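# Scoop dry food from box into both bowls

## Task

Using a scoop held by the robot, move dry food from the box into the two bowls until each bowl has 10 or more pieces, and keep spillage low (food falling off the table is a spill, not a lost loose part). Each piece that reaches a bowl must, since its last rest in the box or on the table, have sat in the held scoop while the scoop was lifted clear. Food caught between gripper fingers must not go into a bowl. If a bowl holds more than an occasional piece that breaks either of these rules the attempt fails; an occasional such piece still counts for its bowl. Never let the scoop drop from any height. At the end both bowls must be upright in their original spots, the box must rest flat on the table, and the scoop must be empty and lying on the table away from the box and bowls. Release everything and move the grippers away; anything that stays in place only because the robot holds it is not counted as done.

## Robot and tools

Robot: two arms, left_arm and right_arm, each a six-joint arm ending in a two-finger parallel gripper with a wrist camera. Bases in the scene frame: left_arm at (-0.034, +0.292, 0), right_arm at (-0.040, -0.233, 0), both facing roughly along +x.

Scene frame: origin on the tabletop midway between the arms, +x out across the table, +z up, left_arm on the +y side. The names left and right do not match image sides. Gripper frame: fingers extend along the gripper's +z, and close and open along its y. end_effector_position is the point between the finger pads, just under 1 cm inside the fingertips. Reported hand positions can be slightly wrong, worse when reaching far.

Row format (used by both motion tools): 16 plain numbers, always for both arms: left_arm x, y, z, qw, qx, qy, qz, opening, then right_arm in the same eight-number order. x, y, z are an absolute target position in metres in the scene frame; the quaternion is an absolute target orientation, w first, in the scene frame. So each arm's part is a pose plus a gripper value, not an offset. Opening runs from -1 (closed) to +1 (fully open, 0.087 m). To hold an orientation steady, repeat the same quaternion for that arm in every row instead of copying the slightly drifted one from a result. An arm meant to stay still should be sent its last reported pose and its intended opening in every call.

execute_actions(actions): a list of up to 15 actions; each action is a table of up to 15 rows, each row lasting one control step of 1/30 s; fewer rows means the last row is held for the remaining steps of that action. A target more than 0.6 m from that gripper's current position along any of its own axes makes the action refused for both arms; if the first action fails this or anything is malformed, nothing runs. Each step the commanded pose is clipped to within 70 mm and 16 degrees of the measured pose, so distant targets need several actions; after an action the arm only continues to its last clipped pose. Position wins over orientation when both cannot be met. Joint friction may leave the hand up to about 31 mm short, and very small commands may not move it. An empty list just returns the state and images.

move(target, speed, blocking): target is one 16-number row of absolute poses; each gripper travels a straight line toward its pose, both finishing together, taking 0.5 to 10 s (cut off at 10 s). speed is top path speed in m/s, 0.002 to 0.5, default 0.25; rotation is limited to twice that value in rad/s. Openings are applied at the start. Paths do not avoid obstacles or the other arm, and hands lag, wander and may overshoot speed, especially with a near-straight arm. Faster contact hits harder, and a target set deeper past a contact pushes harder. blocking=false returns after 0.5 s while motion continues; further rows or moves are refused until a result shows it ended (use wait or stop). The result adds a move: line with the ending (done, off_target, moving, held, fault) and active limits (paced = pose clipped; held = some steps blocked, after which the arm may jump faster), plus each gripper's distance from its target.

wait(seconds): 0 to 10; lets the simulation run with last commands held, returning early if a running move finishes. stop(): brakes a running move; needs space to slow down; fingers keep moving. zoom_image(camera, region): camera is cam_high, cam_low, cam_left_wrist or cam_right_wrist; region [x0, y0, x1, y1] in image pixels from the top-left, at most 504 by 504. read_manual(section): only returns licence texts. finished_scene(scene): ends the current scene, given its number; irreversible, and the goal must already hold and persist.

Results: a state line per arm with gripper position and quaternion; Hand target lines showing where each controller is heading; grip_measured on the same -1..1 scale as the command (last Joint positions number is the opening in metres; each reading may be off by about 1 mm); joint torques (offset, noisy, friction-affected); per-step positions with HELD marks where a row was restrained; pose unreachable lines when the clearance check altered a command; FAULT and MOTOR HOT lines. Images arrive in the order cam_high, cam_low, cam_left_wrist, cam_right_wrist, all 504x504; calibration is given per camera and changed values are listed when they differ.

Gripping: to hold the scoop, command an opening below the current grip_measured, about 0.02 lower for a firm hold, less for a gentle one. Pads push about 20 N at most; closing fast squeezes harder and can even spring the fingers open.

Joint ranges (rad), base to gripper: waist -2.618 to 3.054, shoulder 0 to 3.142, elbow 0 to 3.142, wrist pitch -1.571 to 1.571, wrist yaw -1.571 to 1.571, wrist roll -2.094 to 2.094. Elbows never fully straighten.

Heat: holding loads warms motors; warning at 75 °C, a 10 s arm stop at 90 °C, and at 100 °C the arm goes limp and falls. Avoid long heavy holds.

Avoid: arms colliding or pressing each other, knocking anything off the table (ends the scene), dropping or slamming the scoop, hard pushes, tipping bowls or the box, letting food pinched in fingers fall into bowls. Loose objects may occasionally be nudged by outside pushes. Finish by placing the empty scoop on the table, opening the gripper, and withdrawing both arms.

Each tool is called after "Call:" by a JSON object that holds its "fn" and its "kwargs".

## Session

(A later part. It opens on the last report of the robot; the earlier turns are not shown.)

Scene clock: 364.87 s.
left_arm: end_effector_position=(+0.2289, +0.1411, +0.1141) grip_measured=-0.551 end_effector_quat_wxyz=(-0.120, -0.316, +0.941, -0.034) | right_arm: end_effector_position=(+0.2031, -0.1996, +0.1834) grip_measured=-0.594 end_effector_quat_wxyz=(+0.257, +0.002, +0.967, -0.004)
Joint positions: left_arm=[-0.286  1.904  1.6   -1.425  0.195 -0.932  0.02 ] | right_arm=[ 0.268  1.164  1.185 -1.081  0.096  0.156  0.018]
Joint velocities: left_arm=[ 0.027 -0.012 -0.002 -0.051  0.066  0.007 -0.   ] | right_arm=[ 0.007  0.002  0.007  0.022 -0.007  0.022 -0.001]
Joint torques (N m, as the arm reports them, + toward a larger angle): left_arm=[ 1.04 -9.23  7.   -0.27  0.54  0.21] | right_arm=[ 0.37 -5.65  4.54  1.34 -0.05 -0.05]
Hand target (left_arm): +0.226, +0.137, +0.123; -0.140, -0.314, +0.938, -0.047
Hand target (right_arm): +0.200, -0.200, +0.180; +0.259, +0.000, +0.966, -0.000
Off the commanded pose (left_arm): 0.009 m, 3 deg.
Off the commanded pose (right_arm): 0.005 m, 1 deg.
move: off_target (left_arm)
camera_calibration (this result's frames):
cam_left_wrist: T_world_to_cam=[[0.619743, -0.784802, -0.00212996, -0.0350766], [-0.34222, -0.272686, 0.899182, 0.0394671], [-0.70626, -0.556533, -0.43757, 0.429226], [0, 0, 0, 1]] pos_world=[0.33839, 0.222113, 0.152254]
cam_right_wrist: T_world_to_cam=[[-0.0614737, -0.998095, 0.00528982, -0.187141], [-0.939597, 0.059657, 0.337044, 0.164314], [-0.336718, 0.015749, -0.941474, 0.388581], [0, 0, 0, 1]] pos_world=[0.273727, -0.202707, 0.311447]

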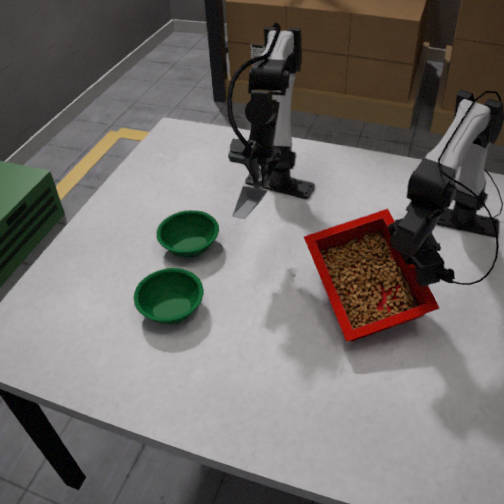

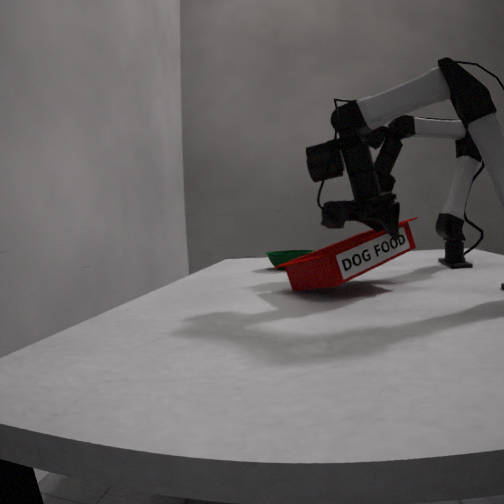

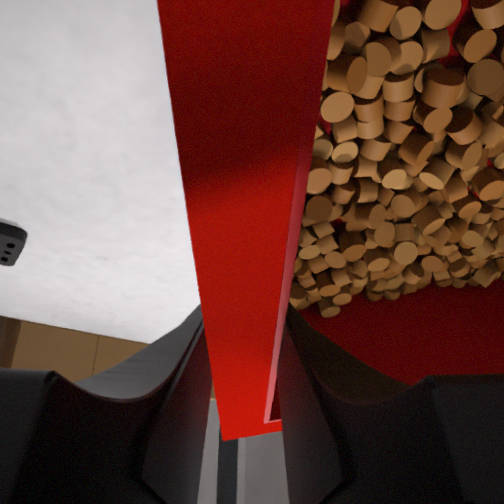

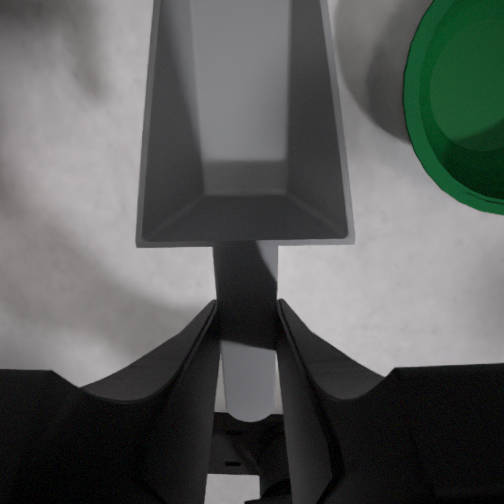

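Call:
{"fn": "move", "kwargs": {"target": [0.235,0.135,0.175,-0.140,-0.3135,0.9376,-0.047,-0.62, 0.2,-0.2,0.18,0.259,0,0.966,0,-0.68], "speed": 0.04}}

Call:
{"fn": "zoom_image", "kwargs": {"camera": "cam_high", "region": [280, 150, 480, 360]}}

Scene clock: 379.30 s.
left_arm: end_effector_position=(+0.2360, +0.1358, +0.1595) grip_measured=-0.619 end_effector_quat_wxyz=(-0.108, -0.314, +0.941, -0.066) | right_arm: end_effector_position=(+0.2027, -0.1997, +0.1833) grip_measured=-0.594 end_effector_quat_wxyz=(+0.256, +0.002, +0.967, -0.004)
Joint positions: left_arm=[-0.277  1.888  1.762 -1.548  0.232 -0.922  0.017] | right_arm=[ 0.268  1.164  1.185 -1.083  0.096  0.156  0.018]
Joint velocities: left_arm=[ 0.012 -0.007 -0.007 -0.066 -0.022 -0.007 -0.001] | right_arm=[ 0.002 -0.017 -0.017 -0.022 -0.022 -0.007 -0.   ]
Joint torques (N m, as the arm reports them, + toward a larger angle): left_arm=[  1.52 -11.87   7.08  -0.01   0.4    0.03] | right_arm=[ 0.46 -5.69  4.54  1.36 -0.06 -0.04]
Hand target (left_arm): +0.235, +0.135, +0.174; -0.105, -0.321, +0.938, -0.081
Hand target (right_arm): +0.200, -0.200, +0.180; +0.259, +0.000, +0.966, -0.000
Off the commanded pose (left_arm): 0.016 m, 4 deg.
Off the commanded pose (right_arm): 0.004 m, 1 deg.
joint sent to its limit (left arm) — the command would take joint 4 (wrist pitch) past its lower limit, so that joint was sent only as far as its limit.
move: off_target (left_arm)
camera_calibration (this result's frames):
cam_left_wrist: T_world_to_cam=[[0.622679, -0.779731, 0.0654994, -0.0557562], [-0.379212, -0.227489, 0.89691, 0.00261644], [-0.684448, -0.583325, -0.437336, 0.449641], [0, 0, 0, 1]] pos_world=[0.343466, 0.219407, 0.197949]
cam_right_wrist: T_world_to_cam=[[-0.0614633, -0.998093, 0.00574202, -0.187332], [-0.938962, 0.0597711, 0.338787, 0.16353], [-0.338484, 0.0154315, -0.940845, 0.388457], [0, 0, 0, 1]] pos_world=[0.273521, -0.202744, 0.311152]

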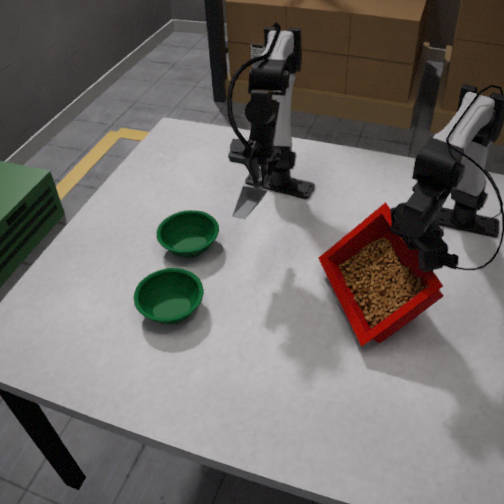

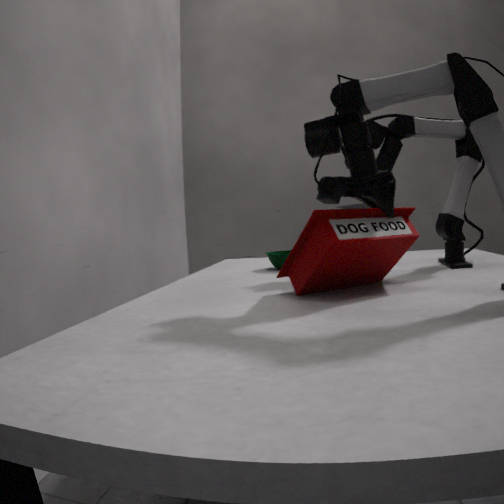

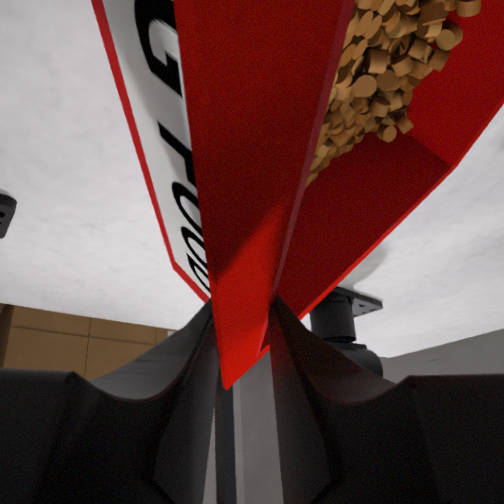

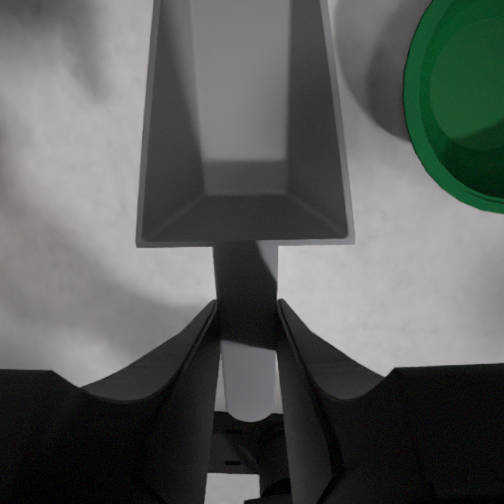

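Region (280, 150, 480, 360) of cam_high's 504x504 image, scaled by 2.400, with more detail than that image has; it fills the left 480 columns of this view, and the rest is white.

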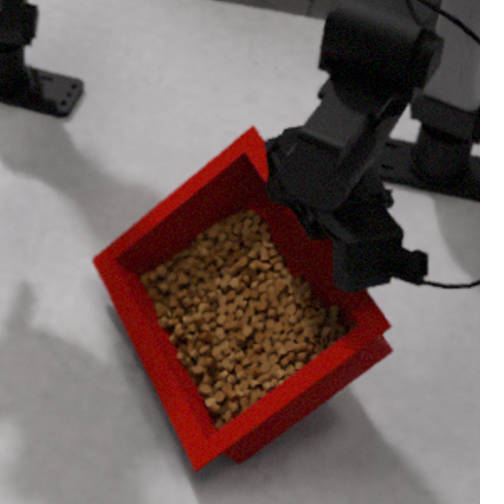

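Call:
{"fn": "execute_actions", "kwargs": {"actions": [[[0.236,0.136,0.16,-0.108,-0.314,0.941,-0.066,-0.85, 0.2,-0.2,0.18,0.259,0,0.966,0,-0.68]]]}}

Call:
{"fn": "zoom_image", "kwargs": {"camera": "cam_high", "region": [280, 150, 480, 360]}}

Scene clock: 386.60 s.
left_arm: end_effector_position=(+0.2366, +0.1350, +0.1596) grip_measured=-0.660 end_effector_quat_wxyz=(-0.108, -0.313, +0.941, -0.069) | right_arm: end_effector_position=(+0.2027, -0.1997, +0.1833) grip_measured=-0.594 end_effector_quat_wxyz=(+0.256, +0.002, +0.967, -0.004)
Joint positions: left_arm=[-0.277  1.888  1.762 -1.544  0.236 -0.919  0.015] | right_arm=[ 0.268  1.164  1.185 -1.083  0.096  0.156  0.018]
Joint velocities: left_arm=[ 0.002 -0.007  0.002  0.007  0.007  0.037  0.001] | right_arm=[-0.017 -0.002 -0.012 -0.007 -0.022  0.007 -0.   ]
Joint torques (N m, as the arm reports them, + toward a larger angle): left_arm=[  0.63 -10.03   5.33   0.13   0.19   0.06] | right_arm=[ 0.4  -5.74  4.56  1.35 -0.06 -0.02]
Hand target (left_arm): +0.236, +0.136, +0.160; -0.108, -0.314, +0.941, -0.066
Hand target (right_arm): +0.200, -0.200, +0.180; +0.259, +0.000, +0.966, -0.000
Off the commanded pose (left_arm): 0.001 m, 0 deg.
Off the commanded pose (right_arm): 0.004 m, 1 deg.
Step readings (end_effector_position):
0: left_arm (+0.2361, +0.1358, +0.1595) | right_arm (+0.2027, -0.1997, +0.1833)
1: left_arm (+0.2363, +0.1353, +0.1596) | right_arm (+0.2027, -0.1997, +0.1833)
2: left_arm (+0.2366, +0.1350, +0.1596) | right_arm (+0.2027, -0.1997, +0.1833)
4: left_arm (+0.2366, +0.1350, +0.1596) | right_arm (+0.2027, -0.1997, +0.1833)
8: left_arm (+0.2366, +0.1350, +0.1596) | right_arm (+0.2027, -0.1997, +0.1833)
15: end_effector_position above
camera_calibration (this result's frames):
cam_left_wrist: T_world_to_cam=[[0.62023, -0.781151, 0.071536, -0.0568859], [-0.382341, -0.221422, 0.897099, 0.00241132], [-0.684931, -0.583759, -0.435999, 0.449554], [0, 0, 0, 1]] pos_world=[0.344117, 0.218529, 0.197911]
cam_right_wrist: T_world_to_cam=[[-0.0614633, -0.998093, 0.00574202, -0.187332], [-0.938962, 0.0597711, 0.338787, 0.16353], [-0.338484, 0.0154315, -0.940845, 0.388457], [0, 0, 0, 1]] pos_world=[0.273521, -0.202744, 0.311152]

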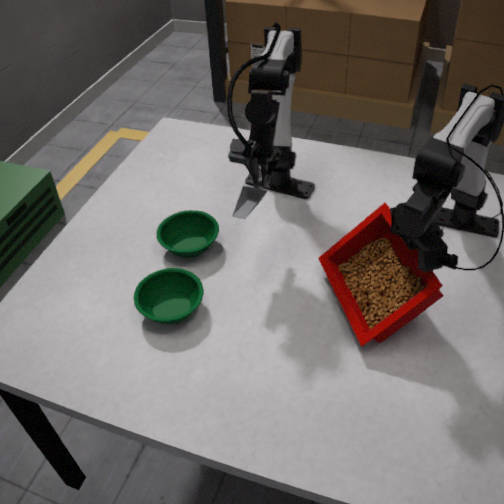

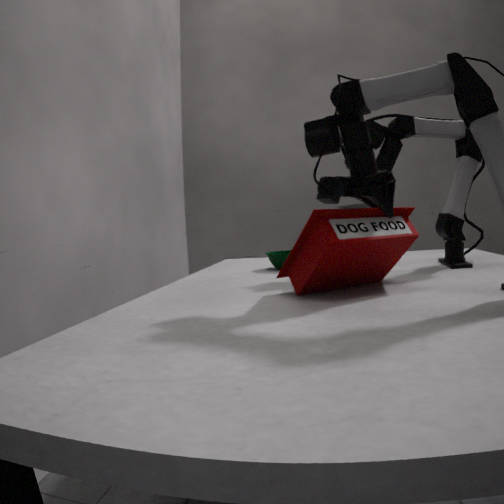

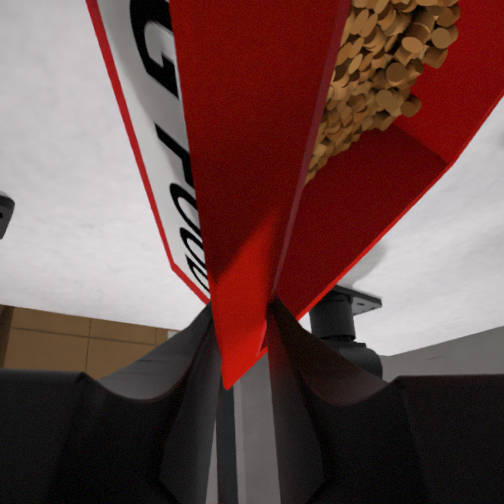

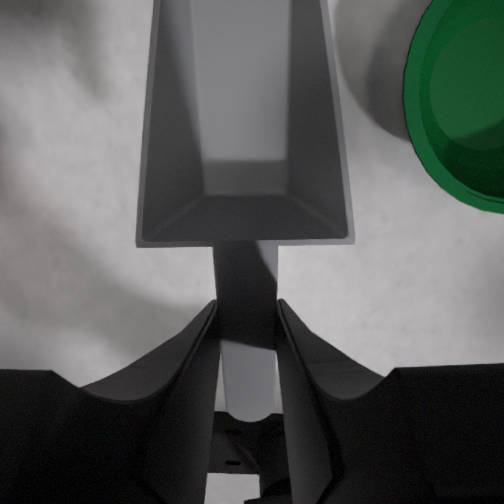

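Region (280, 150, 480, 360) of cam_high's 504x504 image, scaled by 2.400, with more detail than that image has; it fills the left 480 columns of this view, and the rest is white.

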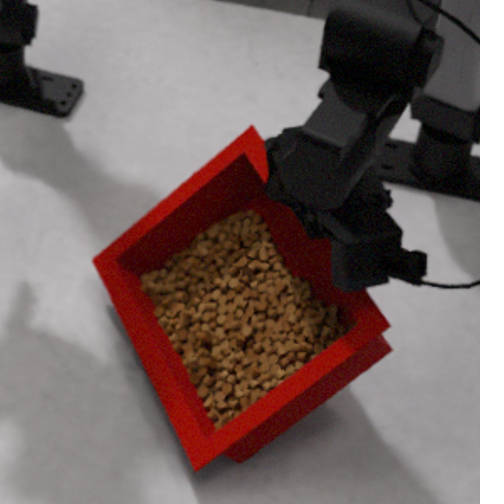

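Call:
{"fn": "move", "kwargs": {"target": [0.236,0.136,0.16,-0.108,-0.314,0.941,-0.066,-0.75, 0.345,-0.08,0.13,0.0449,-0.764,0.6415,0.0535,-0.68], "speed": 0.2}}

Call:
{"fn": "zoom_image", "kwargs": {"camera": "cam_high", "region": [230, 150, 480, 360]}}

Scene clock: 423.83 s.
left_arm: end_effector_position=(+0.2365, +0.1350, +0.1597) grip_measured=-0.660 end_effector_quat_wxyz=(-0.108, -0.312, +0.941, -0.069) | right_arm: end_effector_position=(+0.3410, -0.0833, +0.1256) grip_measured=-0.594 end_effector_quat_wxyz=(-0.040, +0.757, -0.650, -0.055)
Joint positions: left_arm=[-0.277  1.888  1.762 -1.544  0.236 -0.918  0.015] | right_arm=[ 0.504  2.155  2.096 -1.487 -0.133 -1.306  0.018]
Joint velocities: left_arm=[ 0.012 -0.002  0.002  0.007 -0.037  0.066 -0.001] | right_arm=[ 0.007  0.007  0.007 -0.051 -0.007 -0.051  0.001]
Joint torques (N m, as the arm reports them, + toward a larger angle): left_arm=[ 0.61 -9.95  5.23  0.18  0.22  0.08] | right_arm=[  1.48 -12.83   8.45   0.28  -0.23  -0.08]
Hand target (left_arm): +0.236, +0.136, +0.160; -0.108, -0.314, +0.941, -0.066
Hand target (right_arm): +0.343, -0.077, +0.130; -0.047, +0.764, -0.641, -0.054
Off the commanded pose (left_arm): 0.001 m, 0 deg.
Off the commanded pose (right_arm): 0.007 m, 1 deg.
move: done
camera_calibration (this result's frames):
cam_left_wrist: T_world_to_cam=[[0.61968, -0.78155, 0.0719414, -0.0567747], [-0.382533, -0.220719, 0.897191, 0.00230314], [-0.685321, -0.583491, -0.435744, 0.449537], [0, 0, 0, 1]] pos_world=[0.34414, 0.218437, 0.197901]
cam_right_wrist: T_world_to_cam=[[0.995001, 0.0993997, 0.00961104, -0.331645], [0.0678531, -0.743539, 0.665241, -0.145302], [0.0732709, -0.661263, -0.746567, 0.158031], [0, 0, 0, 1]] pos_world=[0.328267, 0.0294274, 0.217829]

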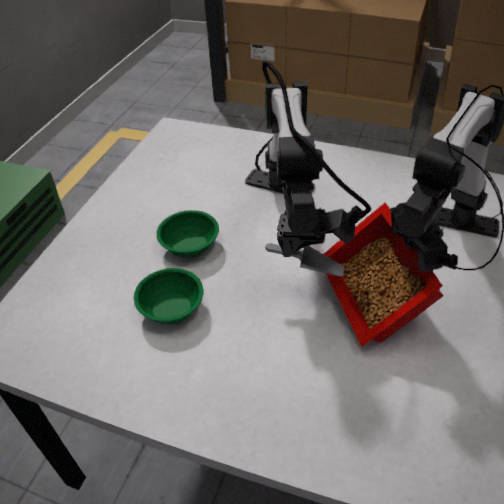

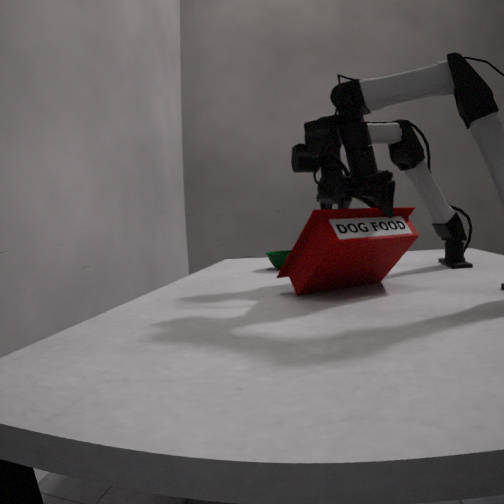

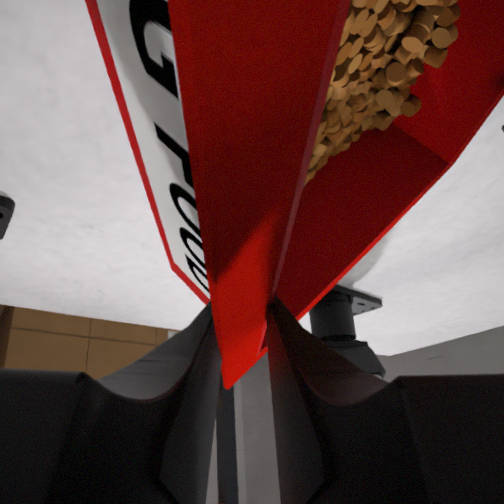

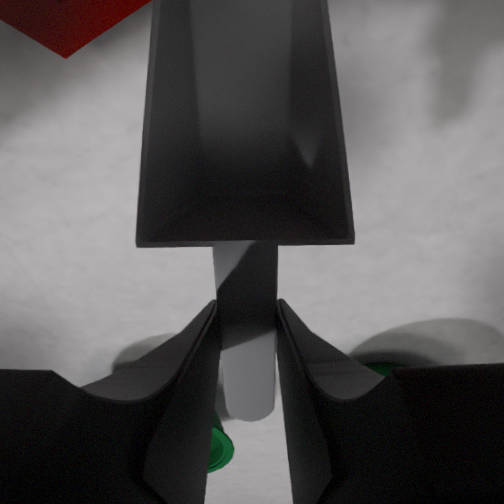

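Region (230, 150, 480, 360) of cam_high's 504x504 image, scaled by 2.016, with more detail than that image has; it fills the top 423 rows of this view, and the rest is white.

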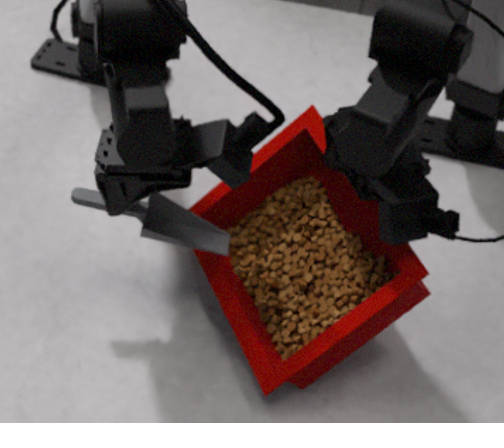

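Call:
{"fn": "move", "kwargs": {"target": [0.236,0.136,0.16,-0.108,-0.314,0.941,-0.066,-0.75, 0.336,-0.03,0.095,0.0449,-0.764,0.6415,0.0535,-0.68], "speed": 0.06}}

Call:
{"fn": "zoom_image", "kwargs": {"camera": "cam_high", "region": [230, 150, 480, 360]}}

Scene clock: 438.30 s.
left_arm: end_effector_position=(+0.2365, +0.1350, +0.1597) grip_measured=-0.660 end_effector_quat_wxyz=(-0.108, -0.312, +0.941, -0.069) | right_arm: end_effector_position=(+0.3374, -0.0323, +0.1023) grip_measured=-0.594 end_effector_quat_wxyz=(-0.050, +0.766, -0.639, -0.052)
Joint positions: left_arm=[-0.277  1.888  1.762 -1.544  0.236 -0.918  0.015] | right_arm=[ 0.614  2.203  2.08  -1.388 -0.133 -1.222  0.018]
Joint velocities: left_arm=[ 0.002 -0.012  0.012 -0.022  0.037  0.007 -0.001] | right_arm=[-0.002  0.002  0.002  0.022  0.081  0.081  0.   ]
Joint torques (N m, as the arm reports them, + toward a larger angle): left_arm=[  0.79 -10.08   5.31   0.17   0.2    0.09] | right_arm=[  1.29 -13.68   4.49   0.56  -0.16   0.13]
Hand target (left_arm): +0.236, +0.136, +0.160; -0.108, -0.314, +0.941, -0.066
Hand target (right_arm): +0.335, -0.030, +0.095; -0.045, +0.764, -0.641, -0.054
Off the commanded pose (left_arm): 0.001 m, 0 deg.
Off the commanded pose (right_arm): 0.008 m, 1 deg.
move: done
camera_calibration (this result's frames):
cam_left_wrist: T_world_to_cam=[[0.619386, -0.781775, 0.0720356, -0.0566741], [-0.382682, -0.220523, 0.897176, 0.00231432], [-0.685504, -0.583265, -0.43576, 0.449552], [0, 0, 0, 1]] pos_world=[0.344158, 0.218412, 0.197903]
cam_right_wrist: T_world_to_cam=[[0.991662, 0.125336, 0.0299735, -0.333039], [0.0750294, -0.750624, 0.656456, -0.0933686], [0.104776, -0.648733, -0.753769, 0.165155], [0, 0, 0, 1]] pos_world=[0.319963, 0.0787983, 0.195763]

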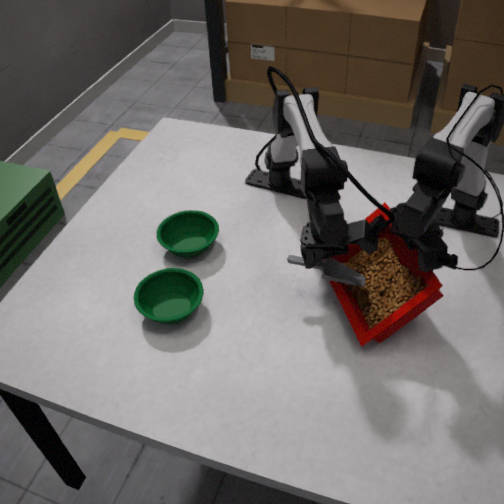

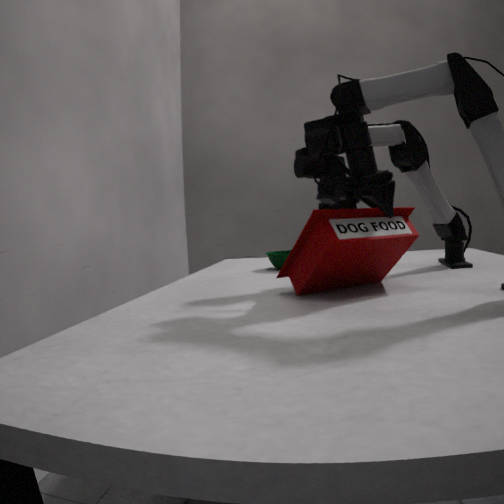

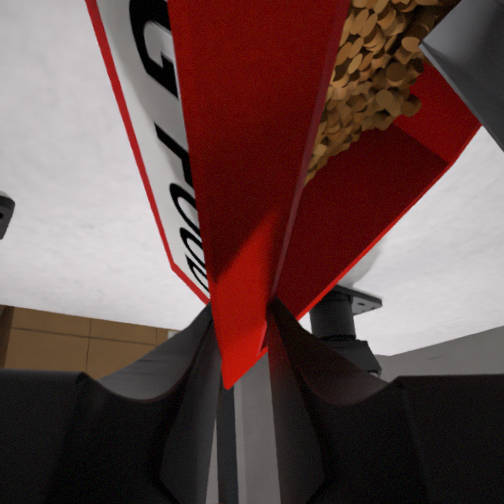

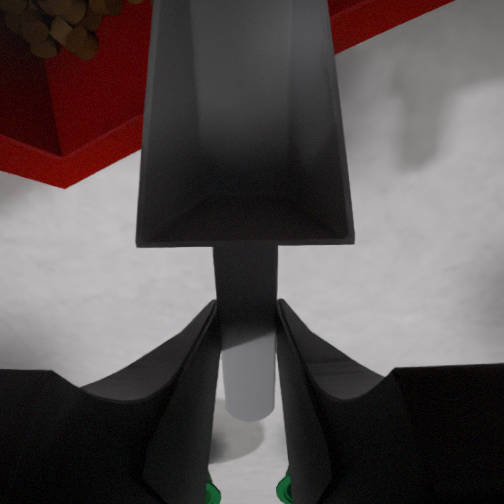

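Region (230, 150, 480, 360) of cam_high's 504x504 image, scaled by 2.016, with more detail than that image has; it fills the top 423 rows of this view, and the rest is white.

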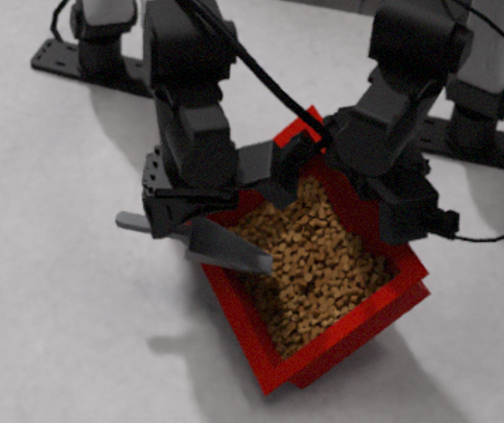

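Call:
{"fn": "move", "kwargs": {"target": [0.236,0.136,0.16,-0.108,-0.314,0.941,-0.066,-0.75, 0.362,-0.008,0.092,0.0449,-0.764,0.6415,0.0535,-0.68], "speed": 0.05}}

Call:
{"fn": "zoom_image", "kwargs": {"camera": "cam_high", "region": [230, 150, 480, 360]}}

Scene clock: 454.07 s.
left_arm: end_effector_position=(+0.2365, +0.1350, +0.1597) grip_measured=-0.660 end_effector_quat_wxyz=(-0.108, -0.312, +0.941, -0.069) | right_arm: end_effector_position=(+0.3635, -0.0113, +0.0898) grip_measured=-0.594 end_effector_quat_wxyz=(-0.047, +0.765, -0.640, -0.054)
Joint positions: left_arm=[-0.277  1.888  1.762 -1.544  0.236 -0.918  0.015] | right_arm=[ 0.625  2.398  2.362 -1.481 -0.133 -1.209  0.018]
Joint velocities: left_arm=[-0.002 -0.012  0.002  0.007 -0.037  0.037 -0.001] | right_arm=[ 0.012  0.027  0.032 -0.066 -0.022 -0.037 -0.001]
Joint torques (N m, as the arm reports them, + toward a larger angle): left_arm=[  0.9  -10.18   5.23   0.2    0.21   0.07] | right_arm=[  1.56 -14.58   8.27   0.31  -0.18   0.07]
Hand target (left_arm): +0.236, +0.136, +0.160; -0.108, -0.314, +0.941, -0.066
Hand target (right_arm): +0.362, -0.007, +0.092; -0.046, +0.764, -0.641, -0.053
Off the commanded pose (left_arm): 0.001 m, 0 deg.
Off the commanded pose (right_arm): 0.004 m, 0 deg.
move: done
camera_calibration (this result's frames):
cam_left_wrist: T_world_to_cam=[[0.619386, -0.781775, 0.0720356, -0.0566741], [-0.382682, -0.220523, 0.897176, 0.00231432], [-0.685504, -0.583265, -0.43576, 0.449552], [0, 0, 0, 1]] pos_world=[0.344158, 0.218412, 0.197903]
cam_right_wrist: T_world_to_cam=[[0.992109, 0.123283, 0.0228479, -0.360651], [0.0778788, -0.748725, 0.65829, -0.0725095], [0.0982626, -0.651316, -0.752417, 0.16876], [0, 0, 0, 1]] pos_world=[0.346869, 0.100088, 0.18295]

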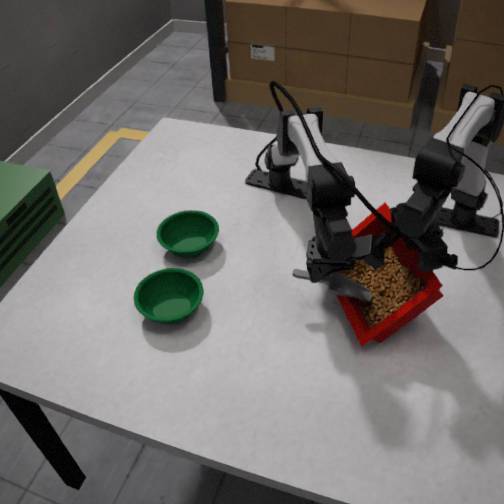

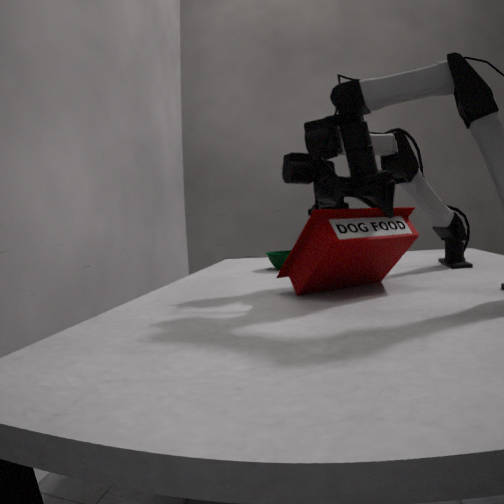

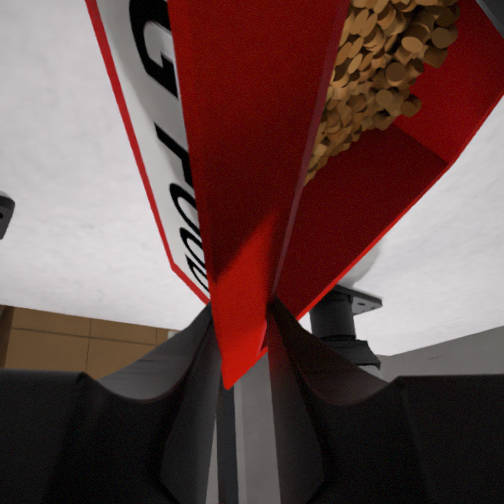

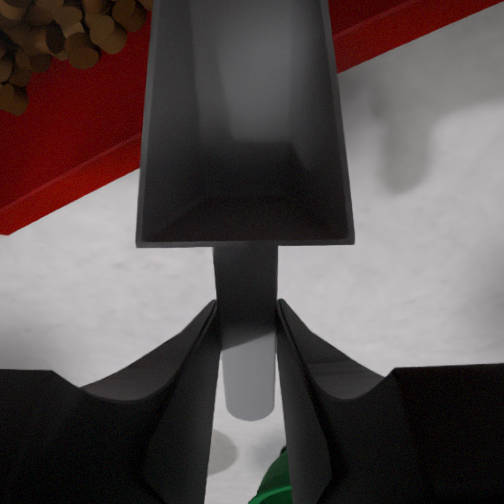

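Region (230, 150, 480, 360) of cam_high's 504x504 image, scaled by 2.016, with more detail than that image has; it fills the top 423 rows of this view, and the rest is white.

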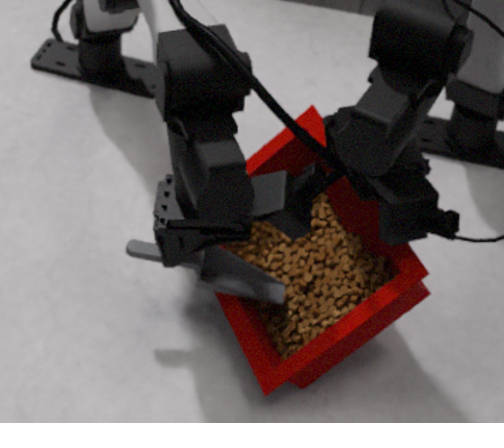

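Call:
{"fn": "move", "kwargs": {"target": [0.236,0.136,0.16,-0.108,-0.314,0.941,-0.066,-0.75, 0.357,0.026,0.084,0.0449,-0.764,0.6415,0.0535,-0.68], "speed": 0.03}}

Call:
{"fn": "zoom_image", "kwargs": {"camera": "cam_high", "region": [280, 180, 460, 350]}}

Scene clock: 464.43 s.
left_arm: end_effector_position=(+0.2364, +0.1352, +0.1596) grip_measured=-0.660 end_effector_quat_wxyz=(-0.108, -0.312, +0.942, -0.068) | right_arm: end_effector_position=(+0.3609, +0.0159, +0.0878) grip_measured=-0.594 end_effector_quat_wxyz=(-0.047, +0.762, -0.644, -0.046)
Joint positions: left_arm=[-0.277  1.888  1.762 -1.545  0.236 -0.917  0.015] | right_arm=[ 0.683  2.484  2.509 -1.53  -0.113 -1.142  0.018]
Joint velocities: left_arm=[-0.017  0.012  0.012 -0.051 -0.007  0.022  0.   ] | right_arm=[-0.007  0.002 -0.007  0.022  0.007  0.037 -0.001]
Joint torques (N m, as the arm reports them, + toward a larger angle): left_arm=[  0.44 -10.02   5.14   0.2    0.16   0.02] | right_arm=[  2.18 -14.21   7.88   0.42  -0.3    0.13]
Hand target (left_arm): +0.236, +0.136, +0.160; -0.108, -0.314, +0.941, -0.066
Hand target (right_arm): +0.356, +0.026, +0.084; -0.046, +0.764, -0.641, -0.053
Off the commanded pose (left_arm): 0.001 m, 0 deg.
Off the commanded pose (right_arm): 0.011 m, 1 deg.
move: off_target (right_arm)
camera_calibration (this result's frames):
cam_left_wrist: T_world_to_cam=[[0.618775, -0.782338, 0.0711662, -0.0560607], [-0.382535, -0.22095, 0.897134, 0.00234443], [-0.686137, -0.582348, -0.43599, 0.449611], [0, 0, 0, 1]] pos_world=[0.344081, 0.21849, 0.197912]
cam_right_wrist: T_world_to_cam=[[0.992928, 0.113958, 0.0332645, -0.362514], [0.0627898, -0.741942, 0.667517, -0.0461109], [0.100749, -0.660708, -0.743851, 0.183746], [0, 0, 0, 1]] pos_world=[0.344334, 0.128502, 0.179518]

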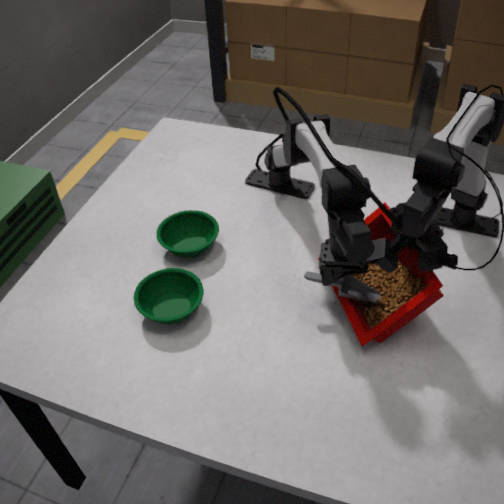

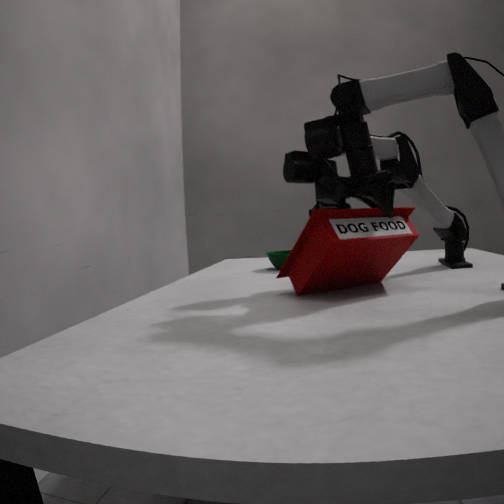

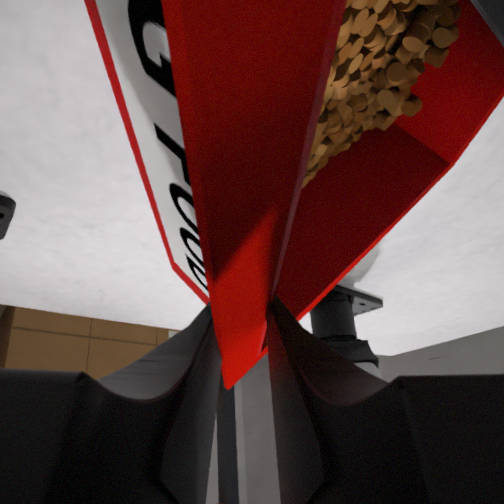

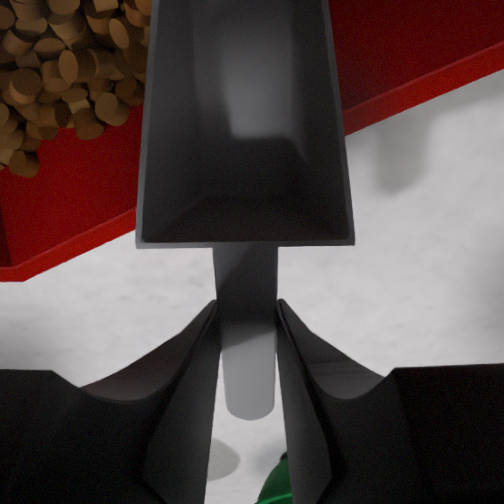

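Region (280, 180, 460, 350) of cam_high's 504x504 image, scaled by 2.800, with more detail than that image has.

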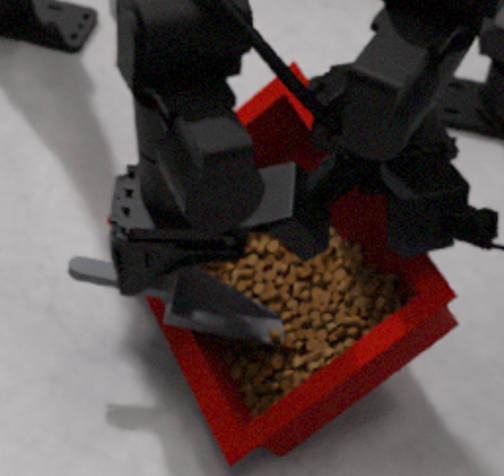

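Call:
{"fn": "move", "kwargs": {"target": [0.236,0.136,0.16,-0.108,-0.314,0.941,-0.066,-0.75, 0.352,0.065,0.084,0.1665,-0.740,0.621,0.198,-0.68], "speed": 0.03}}

Call:
{"fn": "zoom_image", "kwargs": {"camera": "cam_high", "region": [280, 180, 460, 350]}}

Scene clock: 478.90 s.
left_arm: end_effector_position=(+0.2363, +0.1353, +0.1596) grip_measured=-0.659 end_effector_quat_wxyz=(-0.108, -0.312, +0.942, -0.068) | right_arm: end_effector_position=(+0.3565, +0.0591, +0.0789) grip_measured=-0.594 end_effector_quat_wxyz=(-0.156, +0.742, -0.627, -0.180)
Joint positions: left_arm=[-0.277  1.888  1.762 -1.545  0.235 -0.917  0.015] | right_arm=[ 0.641  2.361  2.228 -1.238 -0.442 -1.141  0.018]
Joint velocities: left_arm=[-0.012 -0.017 -0.007  0.007  0.022 -0.007  0.   ] | right_arm=[-0.012 -0.002 -0.037  0.066 -0.066 -0.081 -0.001]
Joint torques (N m, as the arm reports them, + toward a larger angle): left_arm=[  0.56 -10.     5.34   0.2    0.23   0.06] | right_arm=[  0.84 -17.72   4.27   0.78  -0.81   0.01]
Hand target (left_arm): +0.236, +0.136, +0.160; -0.108, -0.314, +0.941, -0.066
Hand target (right_arm): +0.351, +0.064, +0.084; -0.166, +0.740, -0.621, -0.197
Off the commanded pose (left_arm): 0.001 m, 0 deg.
Off the commanded pose (right_arm): 0.009 m, 2 deg.
move: done
camera_calibration (this result's frames):
cam_left_wrist: T_world_to_cam=[[0.618763, -0.782395, 0.0706372, -0.0558545], [-0.382312, -0.221359, 0.897127, 0.00234846], [-0.686272, -0.582115, -0.436088, 0.449625], [0, 0, 0, 1]] pos_world=[0.344024, 0.218553, 0.197915]
cam_right_wrist: T_world_to_cam=[[0.994032, 0.108845, 0.00732141, -0.360807], [0.0983518, -0.923192, 0.371541, 0.0135151], [0.0471995, -0.368604, -0.928388, 0.222512], [0, 0, 0, 1]] pos_world=[0.346822, 0.133768, 0.204198]

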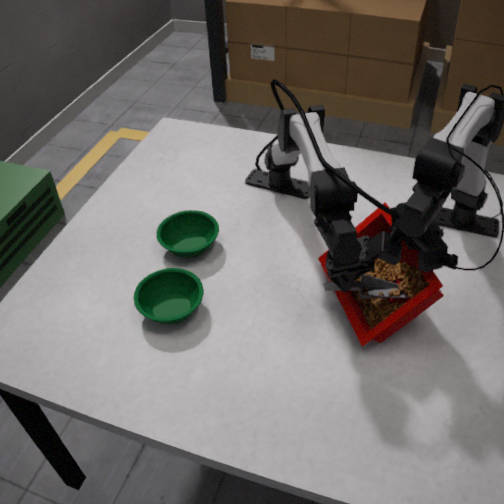

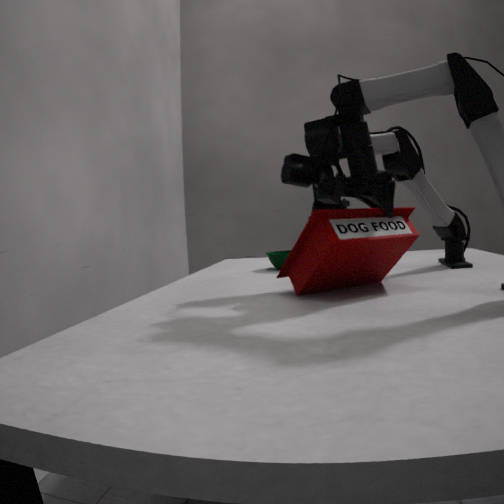

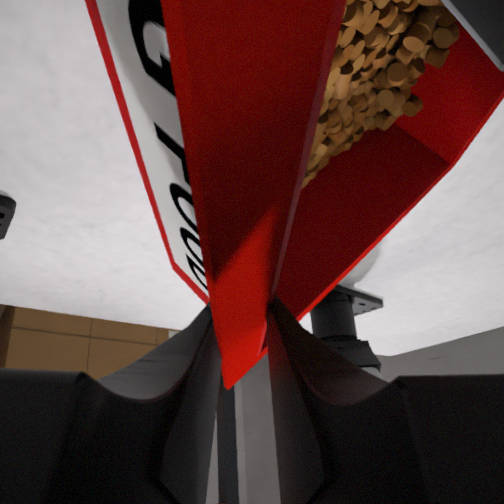

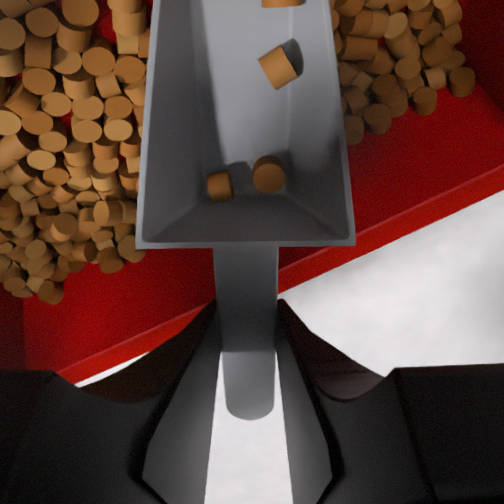

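Region (280, 180, 460, 350) of cam_high's 504x504 image, scaled by 2.800, with more detail than that image has.

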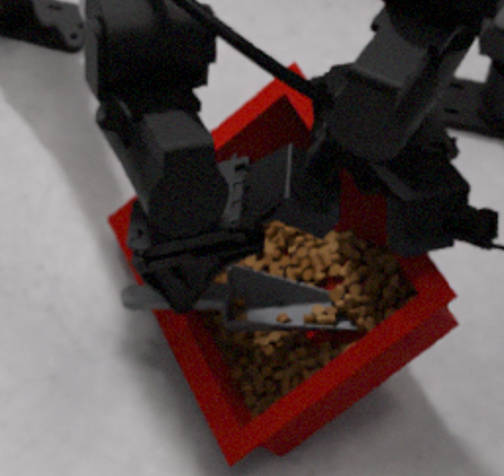

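Call:
{"fn": "move", "kwargs": {"target": [0.236,0.136,0.16,-0.108,-0.314,0.941,-0.066,-0.75, 0.347,0.095,0.084,0.246,-0.708,0.594,0.293,-0.68], "speed": 0.03}}

Call:
{"fn": "zoom_image", "kwargs": {"camera": "cam_high", "region": [280, 180, 460, 350]}}

Scene clock: 491.30 s.
left_arm: end_effector_position=(+0.2363, +0.1353, +0.1596) grip_measured=-0.659 end_effector_quat_wxyz=(-0.108, -0.311, +0.942, -0.068) | right_arm: end_effector_position=(+0.3496, +0.0852, +0.0730) grip_measured=-0.594 end_effector_quat_wxyz=(-0.224, +0.714, -0.605, -0.271)
Joint positions: left_arm=[-0.277  1.888  1.762 -1.545  0.235 -0.916  0.015] | right_arm=[ 0.616  2.295  2.024 -1.008 -0.667 -1.109  0.018]
Joint velocities: left_arm=[-0.012 -0.007  0.002 -0.007 -0.051 -0.007 -0.002] | right_arm=[ 0.007  0.007 -0.007  0.081 -0.037  0.007 -0.   ]
Joint torques (N m, as the arm reports them, + toward a larger angle): left_arm=[  0.55 -10.     5.24   0.21   0.17   0.01] | right_arm=[  0.76 -17.73   4.84   1.09  -1.12   0.1 ]
Hand target (left_arm): +0.236, +0.136, +0.160; -0.108, -0.314, +0.941, -0.066
Hand target (right_arm): +0.346, +0.094, +0.084; -0.244, +0.709, -0.594, -0.293
Off the commanded pose (left_arm): 0.001 m, 0 deg.
Off the commanded pose (right_arm): 0.015 m, 4 deg.
move: off_target (right_arm)
camera_calibration (this result's frames):
cam_left_wrist: T_world_to_cam=[[0.618175, -0.782843, 0.0708255, -0.0556532], [-0.382609, -0.220967, 0.897097, 0.00237035], [-0.686636, -0.581662, -0.436119, 0.449656], [0, 0, 0, 1]] pos_world=[0.34406, 0.218504, 0.197919]
cam_right_wrist: T_world_to_cam=[[0.993415, 0.112909, -0.0194494, -0.354873], [0.114536, -0.982907, 0.144139, 0.0565024], [-0.00284244, -0.145417, -0.989366, 0.229883], [0, 0, 0, 1]] pos_world=[0.346718, 0.129034, 0.212392]

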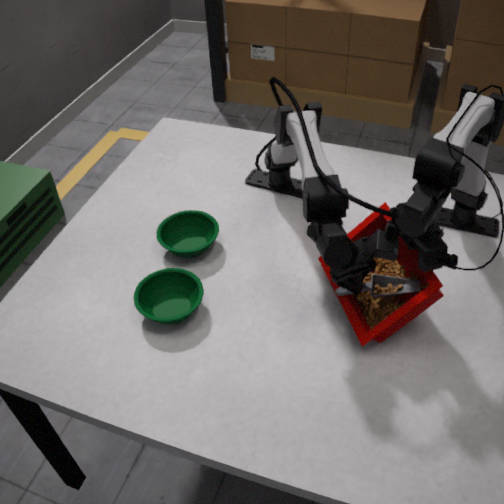

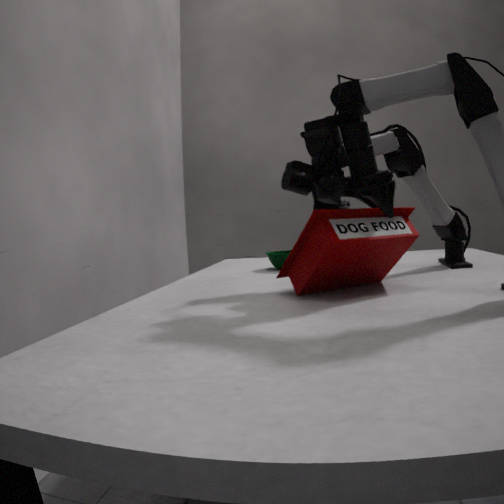

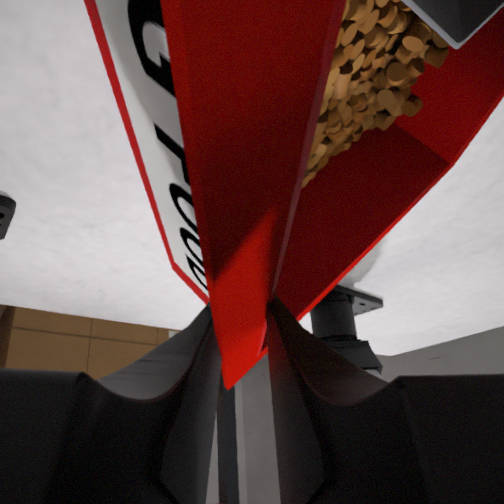

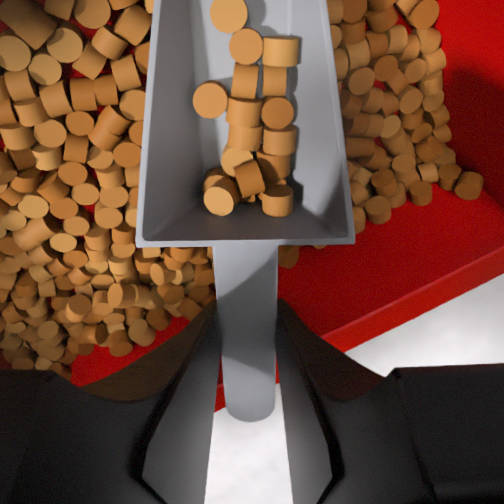

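Region (280, 180, 460, 350) of cam_high's 504x504 image, scaled by 2.800, with more detail than that image has.

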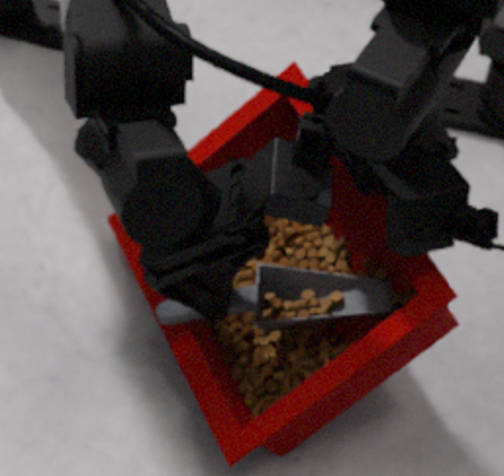

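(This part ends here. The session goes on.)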